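## Task

Shut down the bench using this run record: B38, a white assay plate at deck spot N1, is to be stored; B83, a black assay plate at N3, is to be discarded. Seat the lid fully on B38 and place it in the drawer of cooler CD, lying flat within one slot's locators with its long edge running across the drawer. Close CD's drawer completely (its lamp stays on while the drawer is open). Put B83 into the yellow waste bin W1. Latch the tip box lid by pressing its front edge fully down. Check tip rack TR from close up: if it is empty, put it in the blue clean-plastics bin W2; if any tips remain, it must sit flat within the locators of its home nest H1. Labware may only be released once it is wholly inside a bin, and every bin must end upright on the bench. Putting any plate not marked DISCARD into a bin fails the task. Plates not in the record must stay exactly as they were. CD's housing must finish within about a finger's width of its start, neither rotated nor tilted. The tip box must finish level on the bench mat with its insert clicked in. Nothing counts as done if only the robot holds it there. Release everything and move clear (touching DONE or its housing is allowed), then press the green DONE key once until it catches. Do not press DONE if anything you were required to change is still wrong.

## Robot and tools

Robot: one six-joint arm with a two-finger gripper, viewed by cameras cam_high, cam_low and cam_wrist (each 504x504 pixels). Stations: the tip box TB1 sits between the DONE key and bin W2, and tip rack TR looks much like it. CD, the tip box and both bins are loose and can be shoved. Loose objects may occasionally get a brief outside push. Never let anything leave the table; that ends the scene.

Joint order (used in every row and in every per-joint list of a result): forearm roll, shoulder, elbow, waist, wrist roll, wrist pitch. Ignore any other ordering you may see.

Row format: one list of 9 numbers, each in [-1, 1]: the six joint values in the order above, then gripper position, gripper force_limit, gripper speed. There is a single arm, so each row is a single list. Joint values are scaled offsets, not poses: 1.0 equals 1.983 rad for waist and shoulder, 2.38 rad for elbow, 2.975 rad for forearm roll, wrist pitch and wrist roll. Joint ranges in rad: waist -3.491..3.491, shoulder -3.140..3.140, elbow -1.187..4.328, forearm roll -3.316..3.316, wrist pitch -3.140..3.140, wrist roll -3.927..3.927 (true ends may differ by up to 0.010). Asking for more than 0.010 rad beyond an end is refused; a bad first action refuses the entire call.

Gripper values are absolute settings, not offsets. position: +1 fully open (140 mm), pads touch near -0.8, -1 closes until blocked. force_limit: -1 about 14 N, 0 about 60 N, +1 about 107 N. speed: -1 about 30 mm/s, 0 about 140, +1 about 250.

execute_actions(actions): a list of actions; each action is a table of up to 15 rows, one row per 1/30 s step, with the final row repeated to fill 15 steps. Joint offsets in every row are measured from the angles at the start of that action (not from the previous row); for a call's first action, that is the last reported Joint positions. An empty list just returns state and images.

move(target, speed, blocking): target is one 9-number row; its joint offsets count from the Joint positions in the latest result that shows them, not from where the arm is when the move begins. speed is in rad/s for the joint with the farthest to travel, 0.01 to 2, default 0.5. The path lasts 0.5 to 10 s and ignores obstacles. blocking=false returns after 0.5 s while the arm continues; until a result reports the end, further rows and moves are refused, so use wait or stop. The result adds a move: line giving the outcome (done, off_target, moving, held, fault), limits=held or limits=none, and the joint furthest from its target.

wait(seconds): 0 to 10; the arm keeps its last command and a running move carries on. stop(): brakes a running move, needing some room; the fingers keep moving. zoom_image(camera, region): camera is cam_high, cam_low or cam_wrist; region is [x0, y0, x1, y1] in image pixels from the top-left, at most 504 by 504. Use it to check TR's tips closely. finished_scene(scene): ends the current scene irreversibly; pass that scene's number.

Frames: the scene frame has its origin on the table top under the arm base, +z up, +y to the left when looking along +x. The base may be tilted. Results show end_effector_position (metres) and end_effector_quat_wxyz; this point lies between the closed pads and may be off at long reach. The fingers point along the gripper's +z and open along its y; fingertips extend about 33 mm past that point when closed and 9 mm when open, and closing pushes them about 24 mm further out, so leave clearance above surfaces.

Result lines: Joint positions (rad) and Joint velocities (rad/s) in joint order; Joint targets, the angles currently commanded; position_measured in counts (3 fully open, 230 pads touching, not linear). object_status: 0 moving, 1 blocked while opening, 2 blocked while closing (a grip), 3 reached target or pads met. A grip is confirmed by status 2. To squeeze harder, raise force_limit and switch position between -1 and -0.98. Flange force is an approximate outside force on the gripper, including held weight; it may read no reading. joint command not followed means a clearance check changed targets; joint sent to its limit means a joint was stopped at its end.

Motion limits: per-joint speed caps, a bounded lead of target over measured angle, and a cap of 70 mm on the gripper's commanded jump per step, so big moves need several actions.

Avoid: faults. Contact torque at a joint's load limit (142 N m for waist, shoulder, elbow; 35.6 N m for the three wrist joints, held weight included) or any outside force reaching 150 N freezes the arm for 10 s. The arm is stiff: aim only slightly past a contact and go slowly when touching. Watch MOTOR HOT warnings; overheating brakes the arm. Avoid drops, slips, slams and hard shoves, and do not tip CD, the tip box or the bins.

Each tool is called after "Call:" by a JSON object that holds its "op" and its "data", one argument or row to a line.

## Session

Call:
{"op": "execute_actions", "data": {
  "actions": []
}}

Scene clock: 0.00 s.
end_effector_position=(+0.6093, -0.2414, +0.1802) position_measured=3 object_status=3 end_effector_quat_wxyz=(-0.131, +0.840, -0.399, +0.344)
Joint names: [forearm roll, shoulder, elbow, waist, wrist roll, wrist pitch]
Joint positions: [-0.917 -0.205 -0.372 -0.604  1.778 -0.552]
Joint velocities: [ 0. -0. -0.  0. -0. -0.]
Flange force (N, the push that the arm receives, along the gripper's own x y z axes): no reading
Joint targets: [-0.917 -0.205 -0.372 -0.604 1.778 -0.552]

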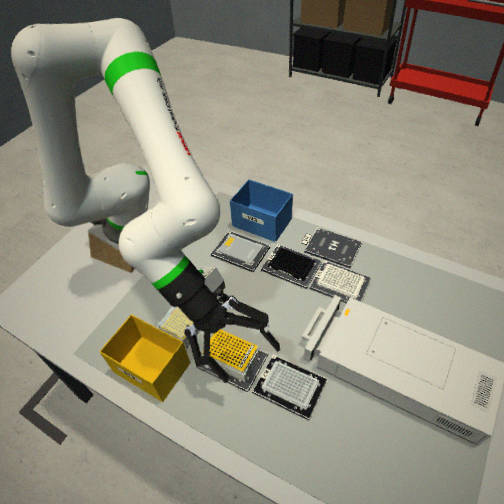

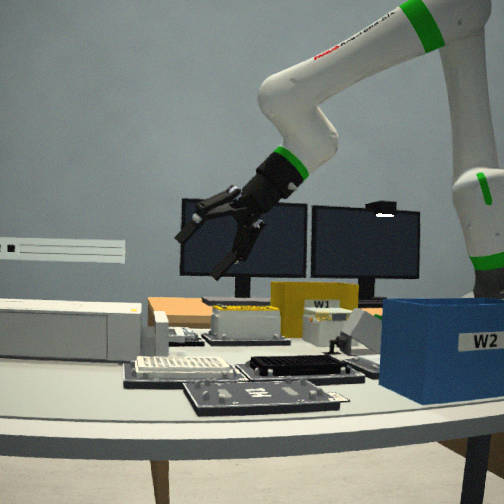

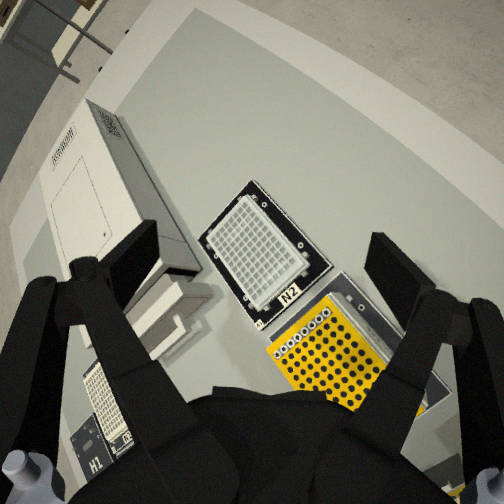

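Call:
{"op": "move", "data": {
  "target": [0.2747, 0.0754, 0.0624, 0.1733, 0.0039, -0.1741, 0.55, -1, 0],
  "speed": 0.7
}}

Scene clock: 10.77 s.
end_effector_position=(+0.5199, -0.1896, +0.1297) position_measured=59 object_status=3 end_effector_quat_wxyz=(+0.000, +1.000, +0.000, +0.000)
Joint names: [forearm roll, shoulder, elbow, waist, wrist roll, wrist pitch]
Joint positions: [-0.1   -0.055 -0.223 -0.261  1.79  -1.07 ]
Joint velocities: [ 0.002  0.     0.     0.001 -0.001 -0.001]
Flange force (N, the push that the arm receives, along the gripper's own x y z axes): [-1.9 -0.3 -3.3]
Joint targets: [-0.100 -0.055 -0.223 -0.261 1.790 -1.070]
move: done; limits=none; farthest joint: the waist, 0.000 radians from its target (0.344 radians at the start)

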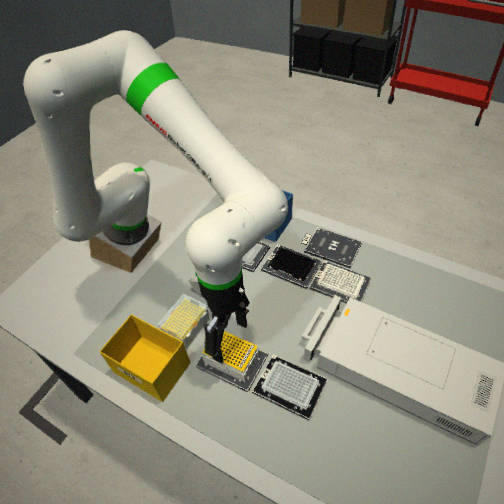

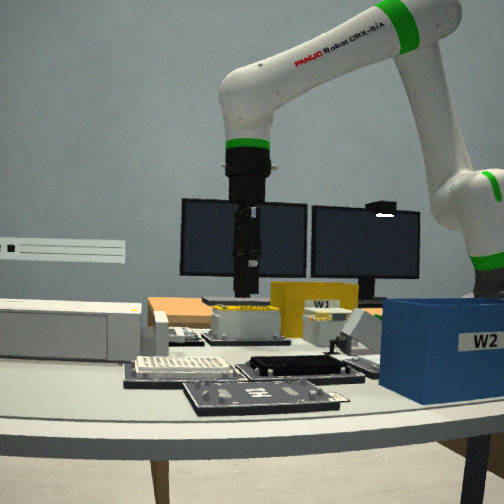

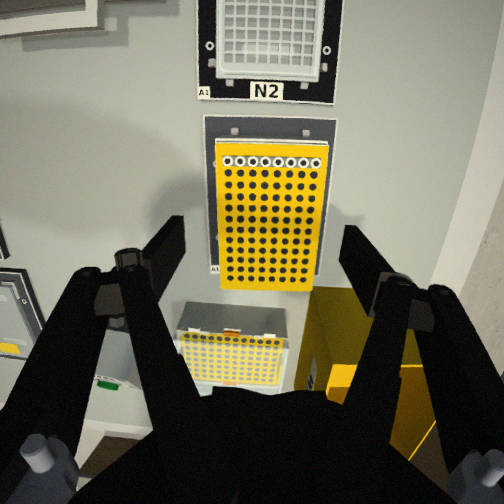

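Call:
{"op": "execute_actions", "data": {
  "actions": []
}}

Scene clock: 26.33 s.
end_effector_position=(+0.5199, -0.1897, +0.1297) position_measured=59 object_status=3 end_effector_quat_wxyz=(+0.001, +1.000, +0.000, +0.000)
Joint names: [forearm roll, shoulder, elbow, waist, wrist roll, wrist pitch]
Joint positions: [-0.1   -0.055 -0.223 -0.261  1.79  -1.07 ]
Joint velocities: [ 0.001  0.     0.    -0.     0.001  0.001]
Flange force (N, the push that the arm receives, along the gripper's own x y z axes): [2.8 -2.0 -4.2]
Joint targets: [-0.100 -0.055 -0.223 -0.261 1.790 -1.070]

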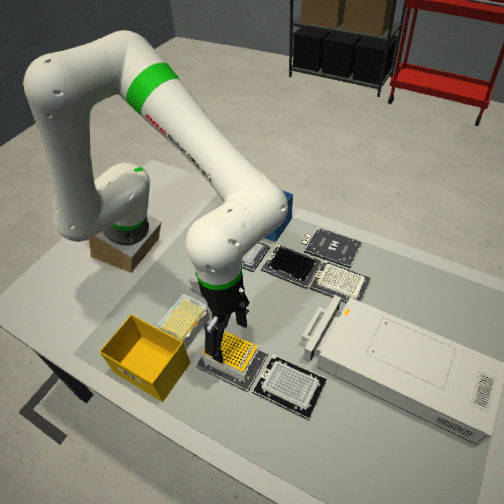

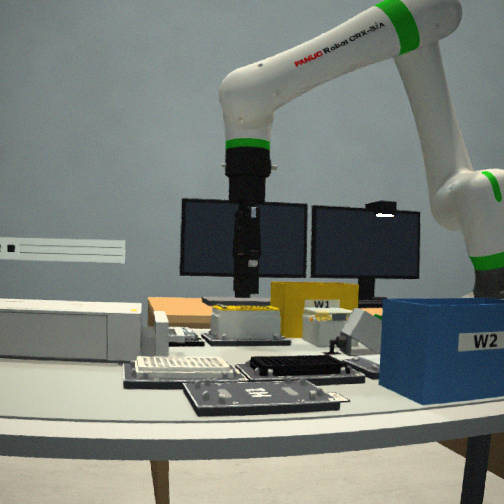

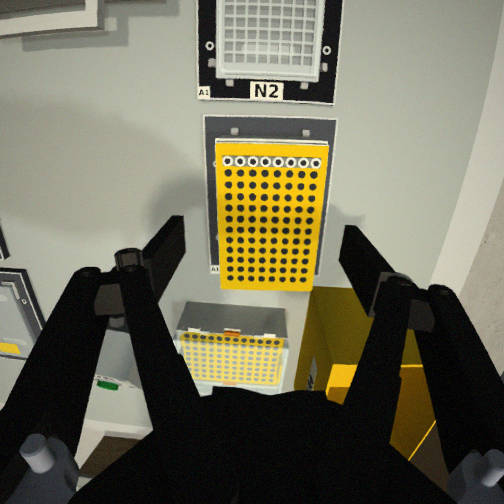

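Call:
{"op": "move", "data": {
  "target": [-0.00279,0.04468,-0.0239,0.0018,0.0048,0.0487,0.55,-1,0],
  "speed": 0.2
}}

Scene clock: 40.83 s.
end_effector_position=(+0.5178, -0.1934, +0.0659) position_measured=59 object_status=3 end_effector_quat_wxyz=(+0.001, +1.000, +0.000, +0.000)
Joint names: [forearm roll, shoulder, elbow, waist, wrist roll, wrist pitch]
Joint positions: [-0.108  0.033 -0.28  -0.257  1.804 -0.925]
Joint velocities: [ 0.001  0.001 -0.001  0.    -0.     0.002]
Flange force (N, the push that the arm receives, along the gripper's own x y z axes): [0.3 -1.1 -4.9]
Joint targets: [-0.108 0.033 -0.280 -0.257 1.804 -0.925]
move: done; limits=none; farthest joint: the waist, 0.000 radians from its target (0.003 radians at the start)

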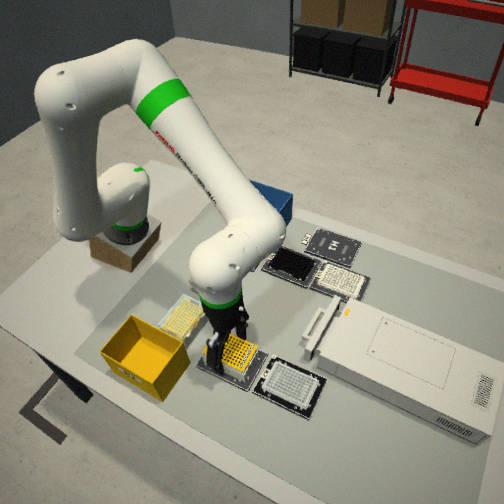

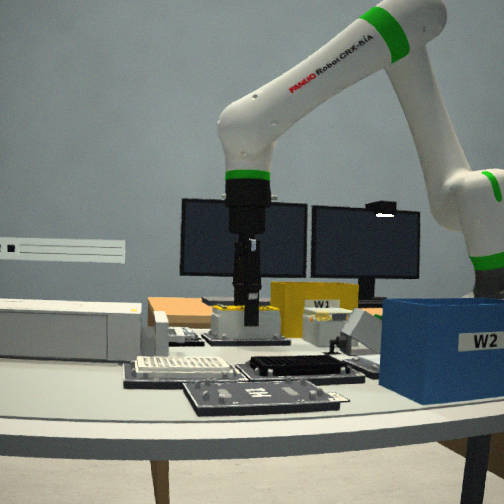

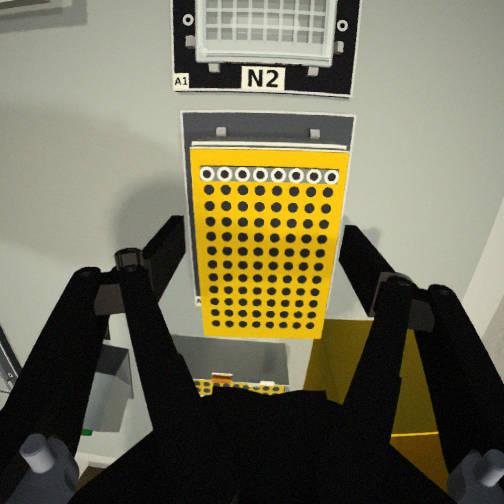

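Call:
{"op": "execute_actions", "data": {
  "actions": [
    [[0,0,0,-0.0023,0.0015,0,0.55,-1,0]],
    [[0,0,0,0,0,0,-1,-1,-0.8]],
    [[0,0,0,0,0,0,-1,-1,-0.8]]
  ]
}}

Scene clock: 44.60 s.
end_effector_position=(+0.5170, -0.1956, +0.0662) position_measured=99 object_status=2 end_effector_quat_wxyz=(+0.001, +1.000, +0.000, +0.000)
Joint names: [forearm roll, shoulder, elbow, waist, wrist roll, wrist pitch]
Joint positions: [-0.108  0.033 -0.28  -0.262  1.809 -0.925]
Joint velocities: [ 0.  0. -0.  0. -0. -0.]
Flange force (N, the push that the arm receives, along the gripper's own x y z axes): [0.5 -21.2 -24.4]
Flange force at the end of the 1st action (N, along the gripper's axes at the end of the call): [1.2 -1.3 -3.4]
Flange force at the end of the 2nd action (N, along the gripper's axes at the end of the call): [-4.9 -26.2 -32.2]
Joint targets: [-0.108 0.033 -0.280 -0.262 1.809 -0.925]

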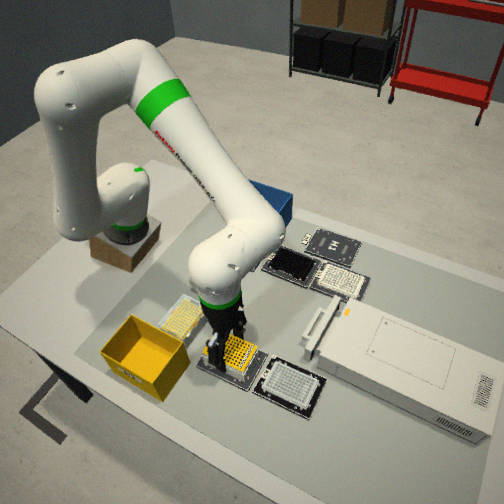

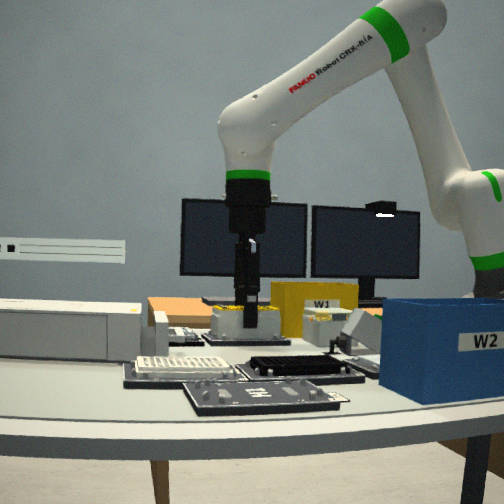

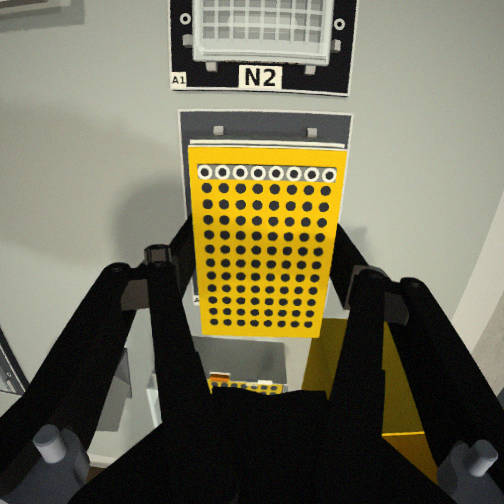

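Call:
{"op": "execute_actions", "data": {
  "actions": [
    [[0,-0.0011,0.0005,0.0017,-0.0011,-0.0011,-1,-1,-0.8]],
    [[0,0,0,0,0,0,-0.98,-0.5,-0.8]],
    [[0,0,0,0,0,0,-0.98,-0.5,-0.8]]
  ]
}}

Scene clock: 51.13 s.
end_effector_position=(+0.5178, -0.1938, +0.0674) position_measured=101 object_status=2 end_effector_quat_wxyz=(+0.001, +1.000, +0.000, +0.000)
Joint names: [forearm roll, shoulder, elbow, waist, wrist roll, wrist pitch]
Joint positions: [-0.108  0.031 -0.279 -0.258  1.806 -0.928]
Joint velocities: [ 0.     0.     0.001  0.    -0.001 -0.001]
Flange force (N, the push that the arm receives, along the gripper's own x y z axes): [-5.2 4.1 -5.2]
Flange force at the end of the 1st action (N, along the gripper's axes at the end of the call): [-6.3 4.1 -2.1]
Flange force at the end of the 2nd action (N, along the gripper's axes at the end of the call): [-6.3 5.0 -3.2]
Joint targets: [-0.108 0.031 -0.279 -0.258 1.806 -0.928]

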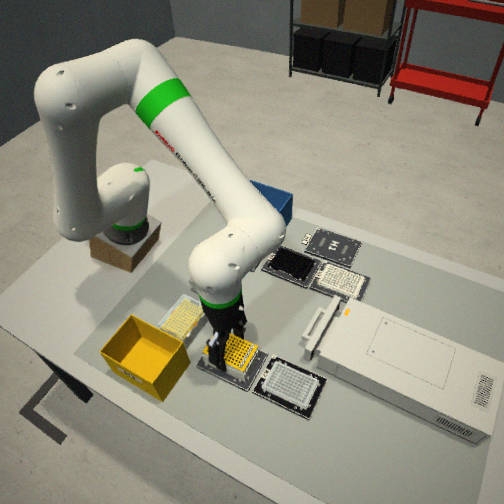

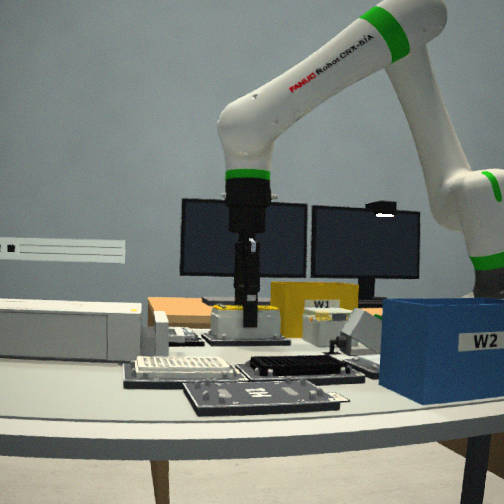

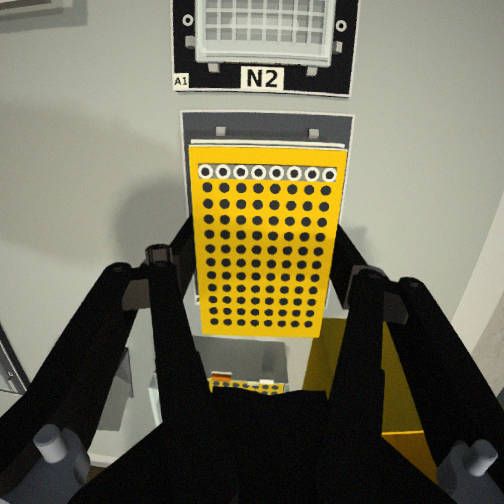

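Call:
{"op": "move", "data": {
  "target": [0.0019,-0.0788,0.0610,-0.0150,-0.0014,-0.1019,-0.98,-0.5,-0.8],
  "speed": 0.3
}}

Scene clock: 68.83 s.
end_effector_position=(+0.5178, -0.1933, +0.1997) position_measured=101 object_status=2 end_effector_quat_wxyz=(+0.000, +1.000, -0.000, +0.000)
Joint names: [forearm roll, shoulder, elbow, waist, wrist roll, wrist pitch]
Joint positions: [-0.102 -0.125 -0.134 -0.288  1.801 -1.231]
Joint velocities: [-0.    -0.001  0.002  0.    -0.001 -0.001]
Flange force (N, the push that the arm receives, along the gripper's own x y z axes): [-0.9 1.9 -4.0]
Joint targets: [-0.102 -0.125 -0.134 -0.288 1.801 -1.231]
move: done; limits=none; farthest joint: the waist, 0.000 radians from its target (0.030 radians at the start)

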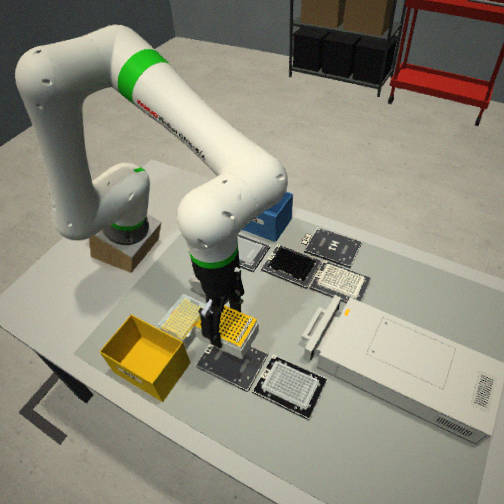

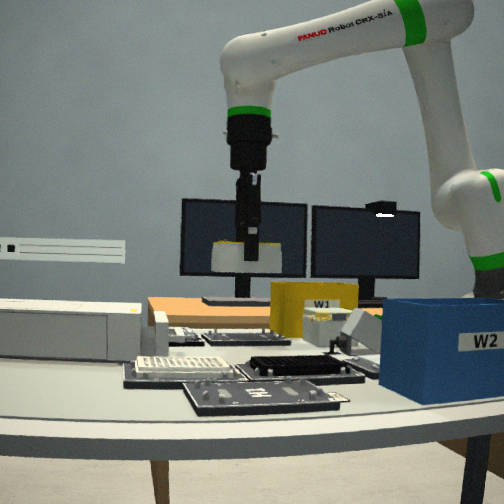

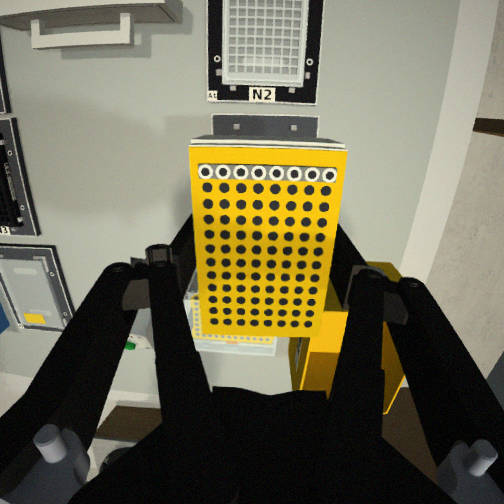

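Call:
{"op": "move", "data": {
  "target": [0.1180,-0.0484,-0.0248,0.5421,-0.3755,-0.0420,-0.98,-0.5,-0.8],
  "speed": 0.7
}}

Call:
{"op": "move", "data": {
  "target": [0.0024,0.2108,0.1315,0.001,-0.0091,0.0336,-0.98,-0.5,-0.8],
  "speed": 0.4
}}

Scene clock: 74.60 s.
end_effector_position=(+0.5098, +0.1899, +0.2498) position_measured=101 object_status=2 end_effector_quat_wxyz=(+0.000, +1.000, -0.001, +0.000)
Joint names: [forearm roll, shoulder, elbow, waist, wrist roll, wrist pitch]
Joint positions: [ 0.249 -0.221 -0.193  0.787  0.684 -1.356]
Joint velocities: [ 0.001 -0.     0.001  0.002 -0.002 -0.001]
Flange force (N, the push that the arm receives, along the gripper's own x y z axes): [-3.2 3.3 -4.8]
Joint targets: [0.249 -0.221 -0.193 0.787 0.684 -1.356]
move: done; limits=none; farthest joint: the waist, 0.000 radians from its target (1.075 radians at the start)

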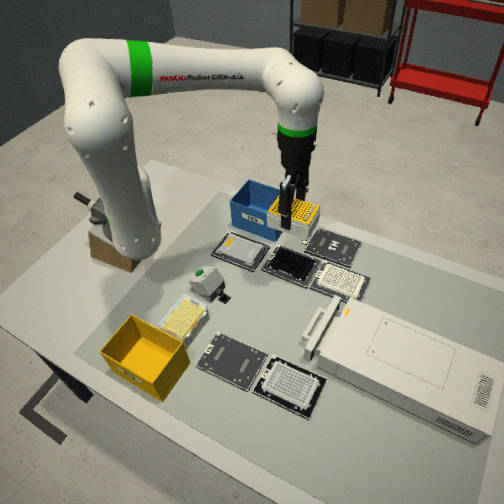

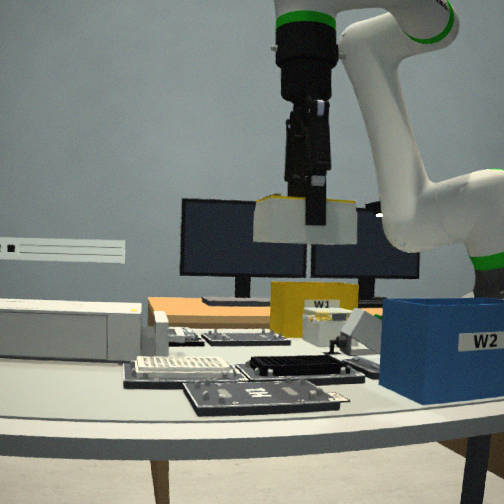

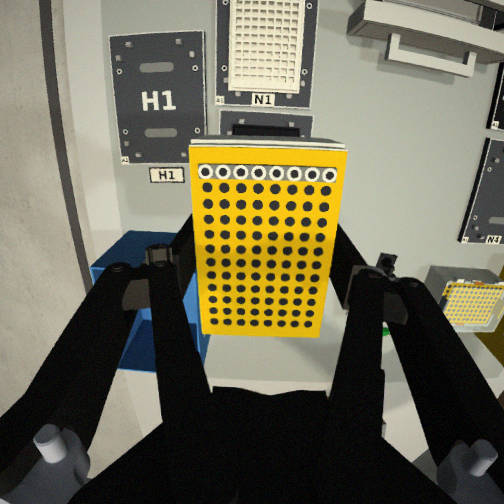

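Scene clock: 76.17 s.
end_effector_position=(+0.5995, +0.3198, +0.1689) position_measured=101 object_status=2 end_effector_quat_wxyz=(+0.001, +1.000, +0.000, -0.000)
Joint names: [forearm roll, shoulder, elbow, waist, wrist roll, wrist pitch]
Joint positions: [ 0.256  0.197  0.12   0.789  0.657 -1.256]
Joint velocities: [-0.001  0.002  0.     0.     0.     0.001]
Flange force (N, the push that the arm receives, along the gripper's own x y z axes): [-1.5 2.4 -3.2]
Joint targets: [0.256 0.197 0.120 0.789 0.657 -1.256]
move: done; limits=none; farthest joint: the waist, 0.000 radians from its target (0.002 radians at the start)

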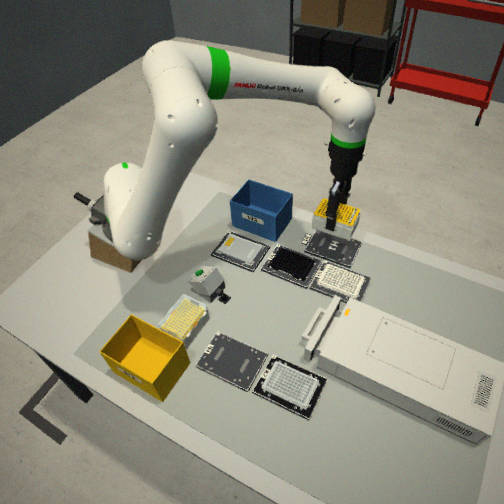

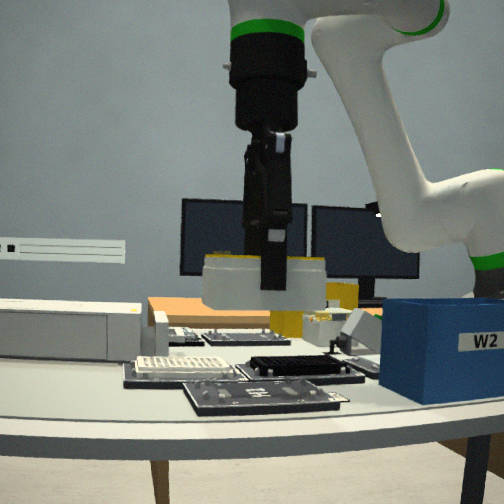

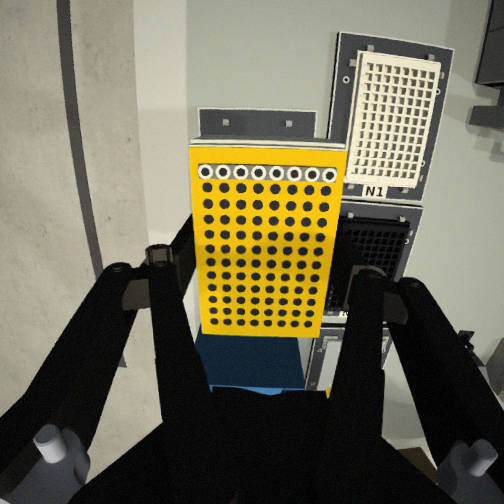

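Call:
{"op": "move", "data": {
  "target": [0.0025,0.0424,-0.0197,-0.0138,-0.0028,0.0451,-0.98,-0.5,-0.8],
  "speed": 0.2
}}

Scene clock: 88.07 s.
end_effector_position=(+0.6048, +0.3286, +0.0994) position_measured=101 object_status=2 end_effector_quat_wxyz=(+0.001, +1.000, +0.000, +0.000)
Joint names: [forearm roll, shoulder, elbow, waist, wrist roll, wrist pitch]
Joint positions: [ 0.263  0.281  0.073  0.762  0.649 -1.122]
Joint velocities: [-0.001  0.001 -0.002 -0.    -0.     0.   ]
Flange force (N, the push that the arm receives, along the gripper's own x y z axes): [2.5 -0.1 -2.8]
Joint targets: [0.263 0.281 0.073 0.762 0.649 -1.122]
move: done; limits=none; farthest joint: the waist, 0.000 radians from its target (0.027 radians at the start)

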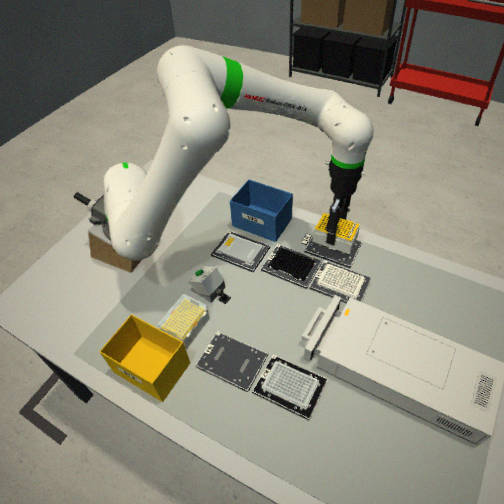

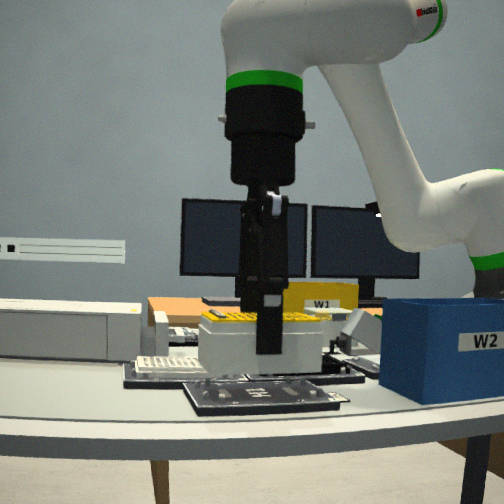

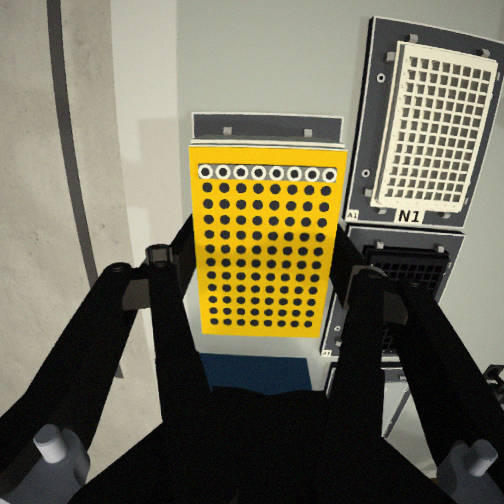

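Call:
{"op": "zoom_image", "data": {
  "camera": "cam_wrist",
  "region": [160, 90, 380, 200]
}}

Region (160, 90, 380, 200) of cam_wrist's 504x504 image, scaled by 2.291, with more detail than that image has.

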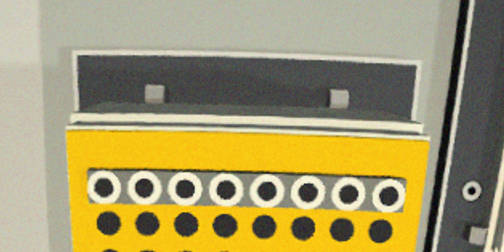

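Call:
{"op": "move", "data": {
  "target": [0.0011,0.01204,-0.00765,-0.00473,-0.0008,0.01445,-0.98,-0.5,-0.8],
  "speed": 0.1
}}

Call:
{"op": "zoom_image", "data": {
  "camera": "cam_wrist",
  "region": [160, 90, 380, 200]
}}

Scene clock: 103.37 s.
end_effector_position=(+0.6049, +0.3288, +0.0778) position_measured=101 object_status=2 end_effector_quat_wxyz=(+0.001, +1.000, +0.000, +0.000)
Joint names: [forearm roll, shoulder, elbow, waist, wrist roll, wrist pitch]
Joint positions: [ 0.266  0.305  0.055  0.752  0.647 -1.079]
Joint velocities: [-0.001  0.001  0.    -0.     0.001  0.001]
Flange force (N, the push that the arm receives, along the gripper's own x y z axes): [-1.3 0.5 -2.5]
Joint targets: [0.266 0.305 0.055 0.752 0.647 -1.079]
move: done; limits=none; farthest joint: the waist, 0.000 radians from its target (0.009 radians at the start)

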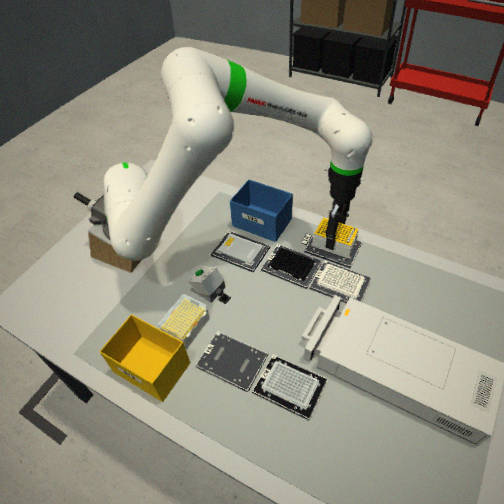

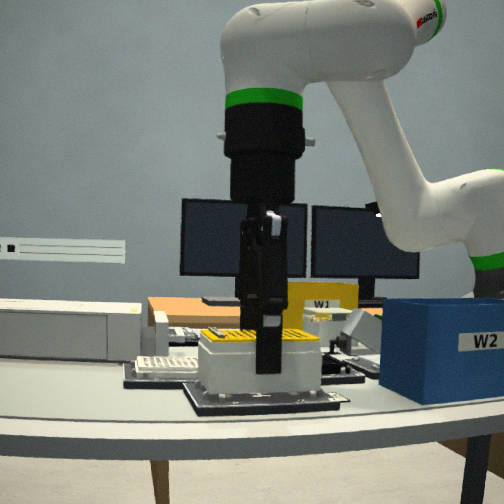

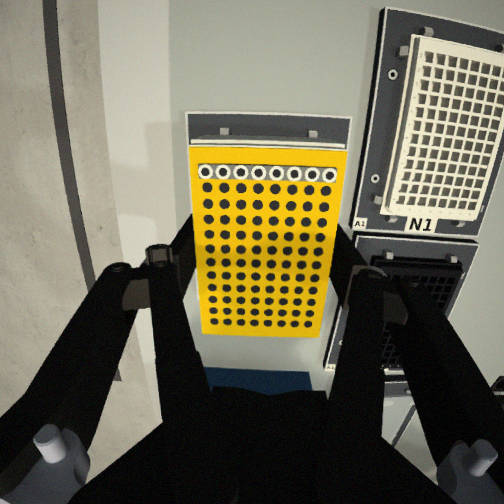

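Region (160, 90, 380, 200) of cam_wrist's 504x504 image, scaled by 2.291, with more detail than that image has.

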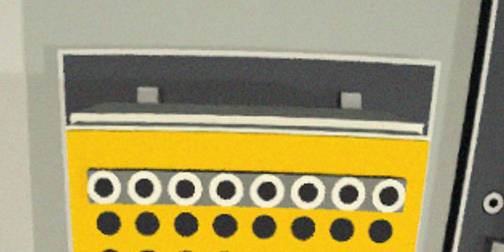

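Call:
{"op": "execute_actions", "data": {
  "actions": [
    [[0,-0.00076,-0.00092,-0.00066,0.00044,0.00024,-0.98,-0.5,-0.8]],
    [[0.00015,0.00167,-0.00106,-0.00065,-0.00011,0.002,-0.98,-0.5,-0.8]],
    [[0.00015,0.00167,-0.00106,-0.00065,-0.00011,0.002,-0.98,-0.5,-0.8]]
  ]
}}

Call:
{"op": "zoom_image", "data": {
  "camera": "cam_wrist",
  "region": [160, 90, 380, 200]
}}

Scene clock: 111.80 s.
end_effector_position=(+0.6047, +0.3276, +0.0717) position_measured=101 object_status=2 end_effector_quat_wxyz=(+0.001, +1.000, +0.000, +0.000)
Joint names: [forearm roll, shoulder, elbow, waist, wrist roll, wrist pitch]
Joint positions: [ 0.267  0.31   0.048  0.749  0.647 -1.067]
Joint velocities: [-0.     0.     0.001 -0.    -0.     0.001]
Flange force (N, the push that the arm receives, along the gripper's own x y z axes): [-34.6 1.3 -28.2]
Flange force at the end of the 1st action (N, along the gripper's axes at the end of the call): [-1.4 -0.8 -2.6]
Flange force at the end of the 2nd action (N, along the gripper's axes at the end of the call): [-4.3 1.4 -10.5]
Joint targets: [0.267 0.310 0.048 0.749 0.647 -1.067]

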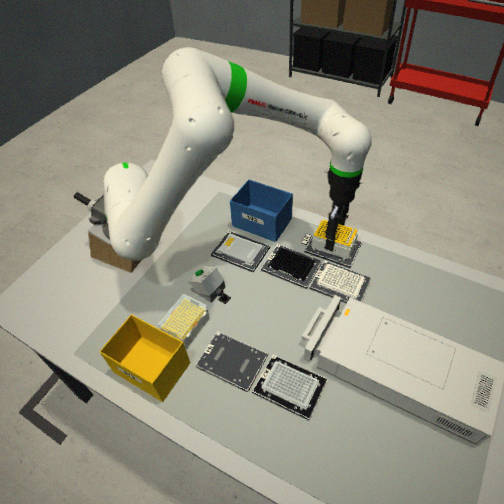

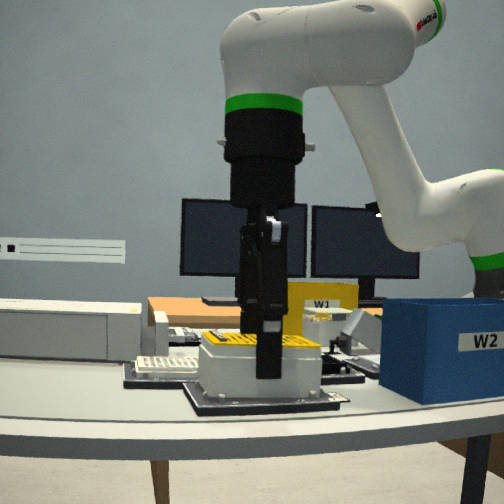

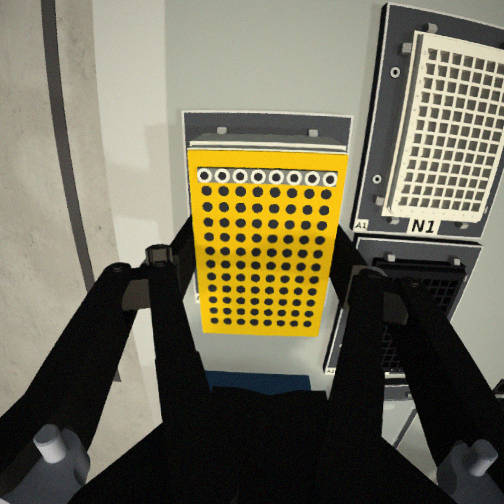

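Region (160, 90, 380, 200) of cam_wrist's 504x504 image, scaled by 2.291, with more detail than that image has.

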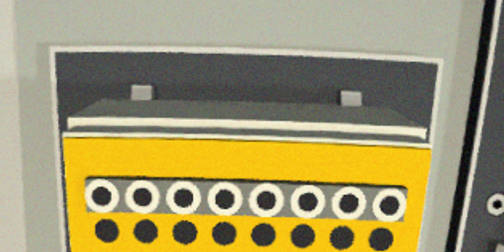

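Call:
{"op": "execute_actions", "data": {
  "actions": [
    [[0,-0.0016,-0.002,0.00125,-0.0008,0.0005,-0.98,-0.5,-0.8]],
    [[0,0,0,0,0,0,-0.98,-0.5,-0.8]]
  ]
}}

Call:
{"op": "zoom_image", "data": {
  "camera": "cam_low",
  "region": [160, 300, 380, 430]
}}

Scene clock: 116.07 s.
end_effector_position=(+0.6030, +0.3280, +0.0721) position_measured=101 object_status=2 end_effector_quat_wxyz=(+0.000, +1.000, +0.001, +0.000)
Joint names: [forearm roll, shoulder, elbow, waist, wrist roll, wrist pitch]
Joint positions: [ 0.268  0.306  0.043  0.751  0.645 -1.065]
Joint velocities: [ 0.001  0.     0.     0.    -0.001 -0.001]
Flange force (N, the push that the arm receives, along the gripper's own x y z axes): [7.7 1.3 -3.1]
Flange force at the end of the 1st action (N, along the gripper's axes at the end of the call): [-4.9 11.5 -1.7]
Joint targets: [0.268 0.307 0.043 0.751 0.645 -1.065]

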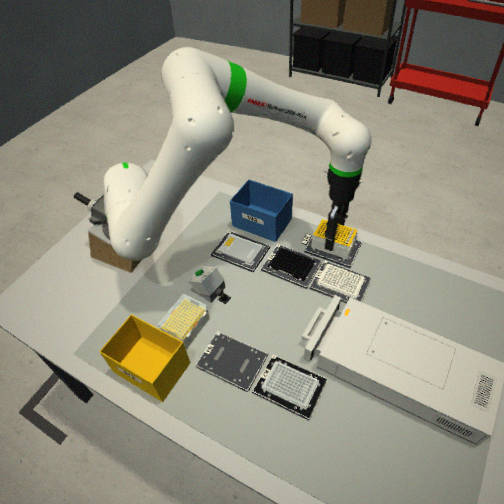

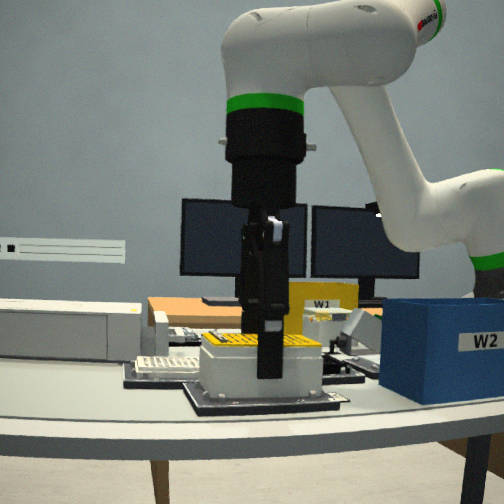

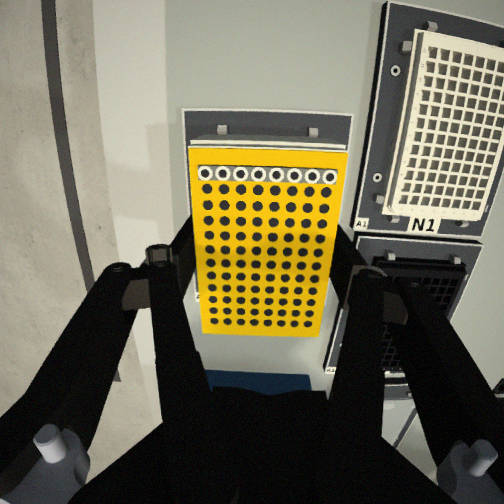

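Region (160, 300, 380, 430) of cam_low's 504x504 image, scaled by 2.291, with more detail than that image has; it fills the top 298 rows of this view, and the rest is white.

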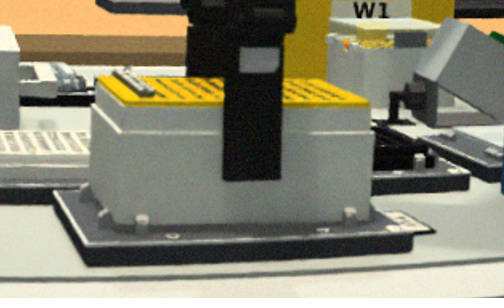

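Call:
{"op": "execute_actions", "data": {
  "actions": [
    [[0.0001,0.0009,-0.0005,-0.00033,-0.00006,0.001,-0.98,-0.5,-0.8]],
    [[0.0001,0.0009,-0.0005,-0.00033,-0.00006,0.001,-0.98,-0.5,-0.8]],
    [[0,0,0,0,0,0,-0.98,-0.5,-0.8]]
  ]
}}

Call:
{"op": "zoom_image", "data": {
  "camera": "cam_low",
  "region": [160, 300, 380, 430]
}}

Scene clock: 120.77 s.
end_effector_position=(+0.6030, +0.3280, +0.0690) position_measured=101 object_status=2 end_effector_quat_wxyz=(+0.000, +1.000, +0.001, +0.000)
Joint names: [forearm roll, shoulder, elbow, waist, wrist roll, wrist pitch]
Joint positions: [ 0.268  0.31   0.041  0.75   0.645 -1.059]
Joint velocities: [-0.    -0.    -0.001  0.    -0.    -0.   ]
Flange force (N, the push that the arm receives, along the gripper's own x y z axes): [2.5 8.8 -8.4]
Flange force at the end of the 1st action (N, along the gripper's axes at the end of the call): [4.6 6.0 -4.6]
Flange force at the end of the 2nd action (N, along the gripper's axes at the end of the call): [-4.2 13.8 -6.7]
Joint targets: [0.268 0.310 0.041 0.750 0.645 -1.059]

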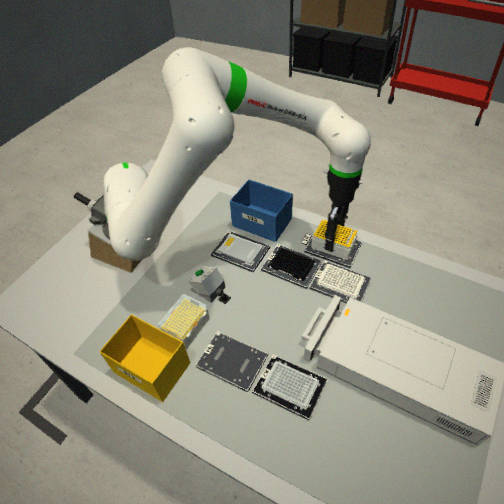

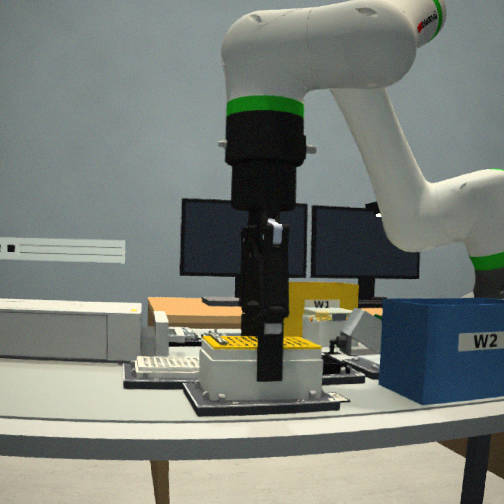

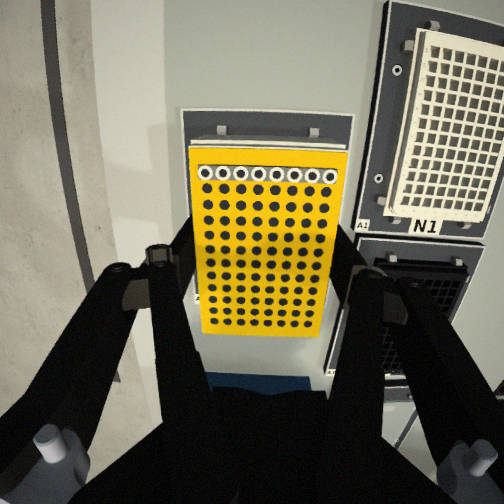

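Region (160, 300, 380, 430) of cam_low's 504x504 image, scaled by 2.291, with more detail than that image has; it fills the top 298 rows of this view, and the rest is white.

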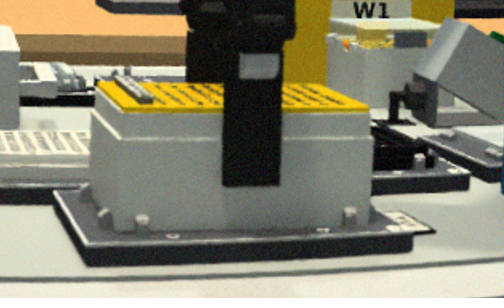

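Call:
{"op": "execute_actions", "data": {
  "actions": [
    [[0,0,0,0,0,0,0.45,-0.5,-0.6]],
    [[0,0,0,0,0,0,0.45,-0.5,-0.6]]
  ]
}}

Call:
{"op": "zoom_image", "data": {
  "camera": "cam_low",
  "region": [160, 300, 380, 430]
}}

Scene clock: 123.87 s.
end_effector_position=(+0.6031, +0.3280, +0.0690) position_measured=72 object_status=3 end_effector_quat_wxyz=(+0.000, +1.000, +0.001, +0.000)
Joint names: [forearm roll, shoulder, elbow, waist, wrist roll, wrist pitch]
Joint positions: [ 0.268  0.31   0.041  0.75   0.645 -1.059]
Joint velocities: [-0.     0.    -0.001 -0.    -0.001  0.   ]
Flange force (N, the push that the arm receives, along the gripper's own x y z axes): [-3.7 0.4 -4.2]
Flange force at the end of the 1st action (N, along the gripper's axes at the end of the call): [3.2 -2.8 -4.5]
Joint targets: [0.268 0.310 0.041 0.750 0.645 -1.059]

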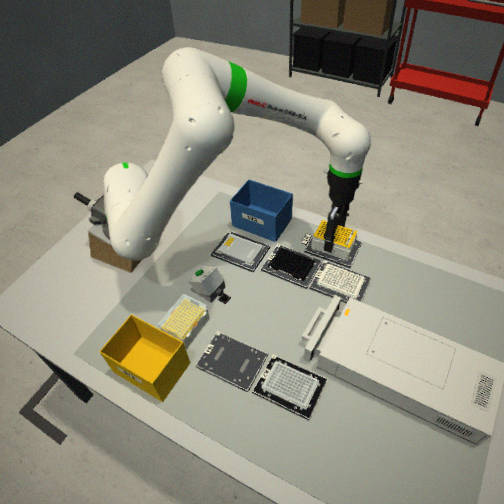

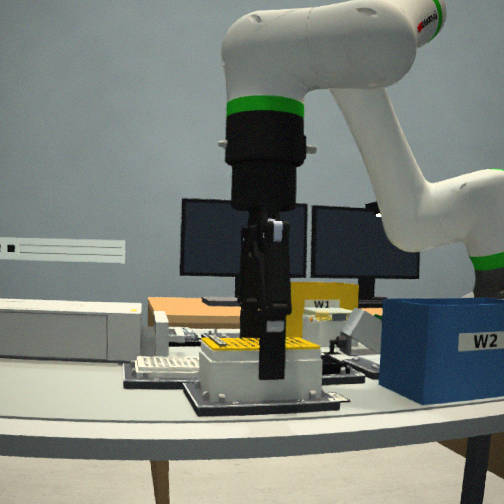

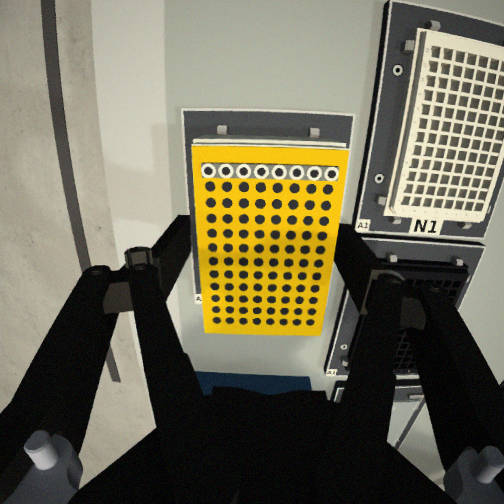

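Region (160, 300, 380, 430) of cam_low's 504x504 image, scaled by 2.291, with more detail than that image has; it fills the top 298 rows of this view, and the rest is white.

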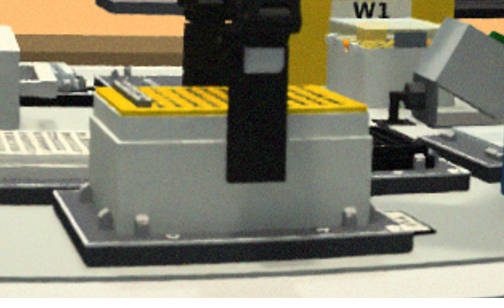

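Call:
{"op": "move", "data": {
  "target": [-0.003,-0.0333,0.0211,0.0131,0.0022,-0.040,0.55,-1,0],
  "speed": 0.3
}}

Scene clock: 133.17 s.
end_effector_position=(+0.6019, +0.3267, +0.1288) position_measured=59 object_status=3 end_effector_quat_wxyz=(+0.000, +1.000, +0.001, -0.000)
Joint names: [forearm roll, shoulder, elbow, waist, wrist roll, wrist pitch]
Joint positions: [ 0.259  0.244  0.091  0.776  0.651 -1.178]
Joint velocities: [ 0.    -0.001  0.001  0.     0.001 -0.002]
Flange force (N, the push that the arm receives, along the gripper's own x y z axes): [1.1 -1.1 -2.4]
Joint targets: [0.259 0.244 0.091 0.776 0.651 -1.178]
move: done; limits=none; farthest joint: the waist, 0.000 radians from its target (0.026 radians at the start)

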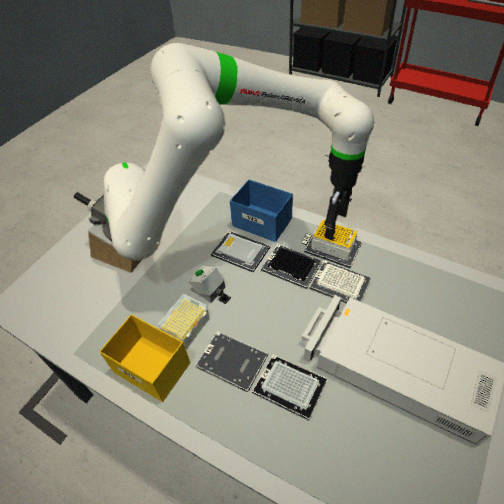

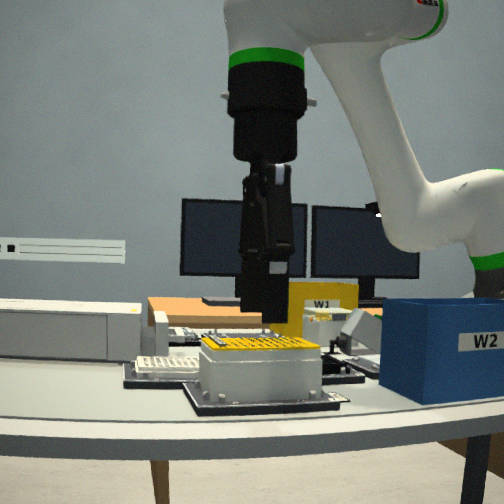

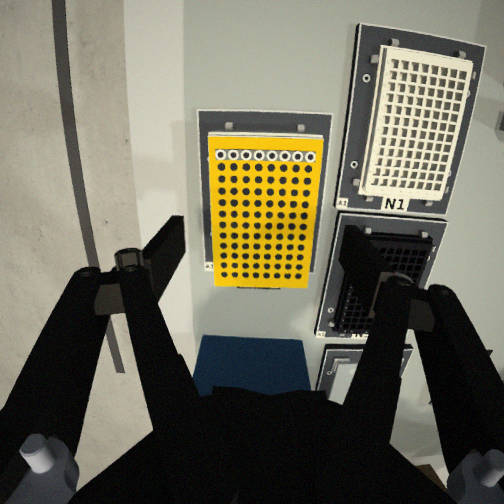

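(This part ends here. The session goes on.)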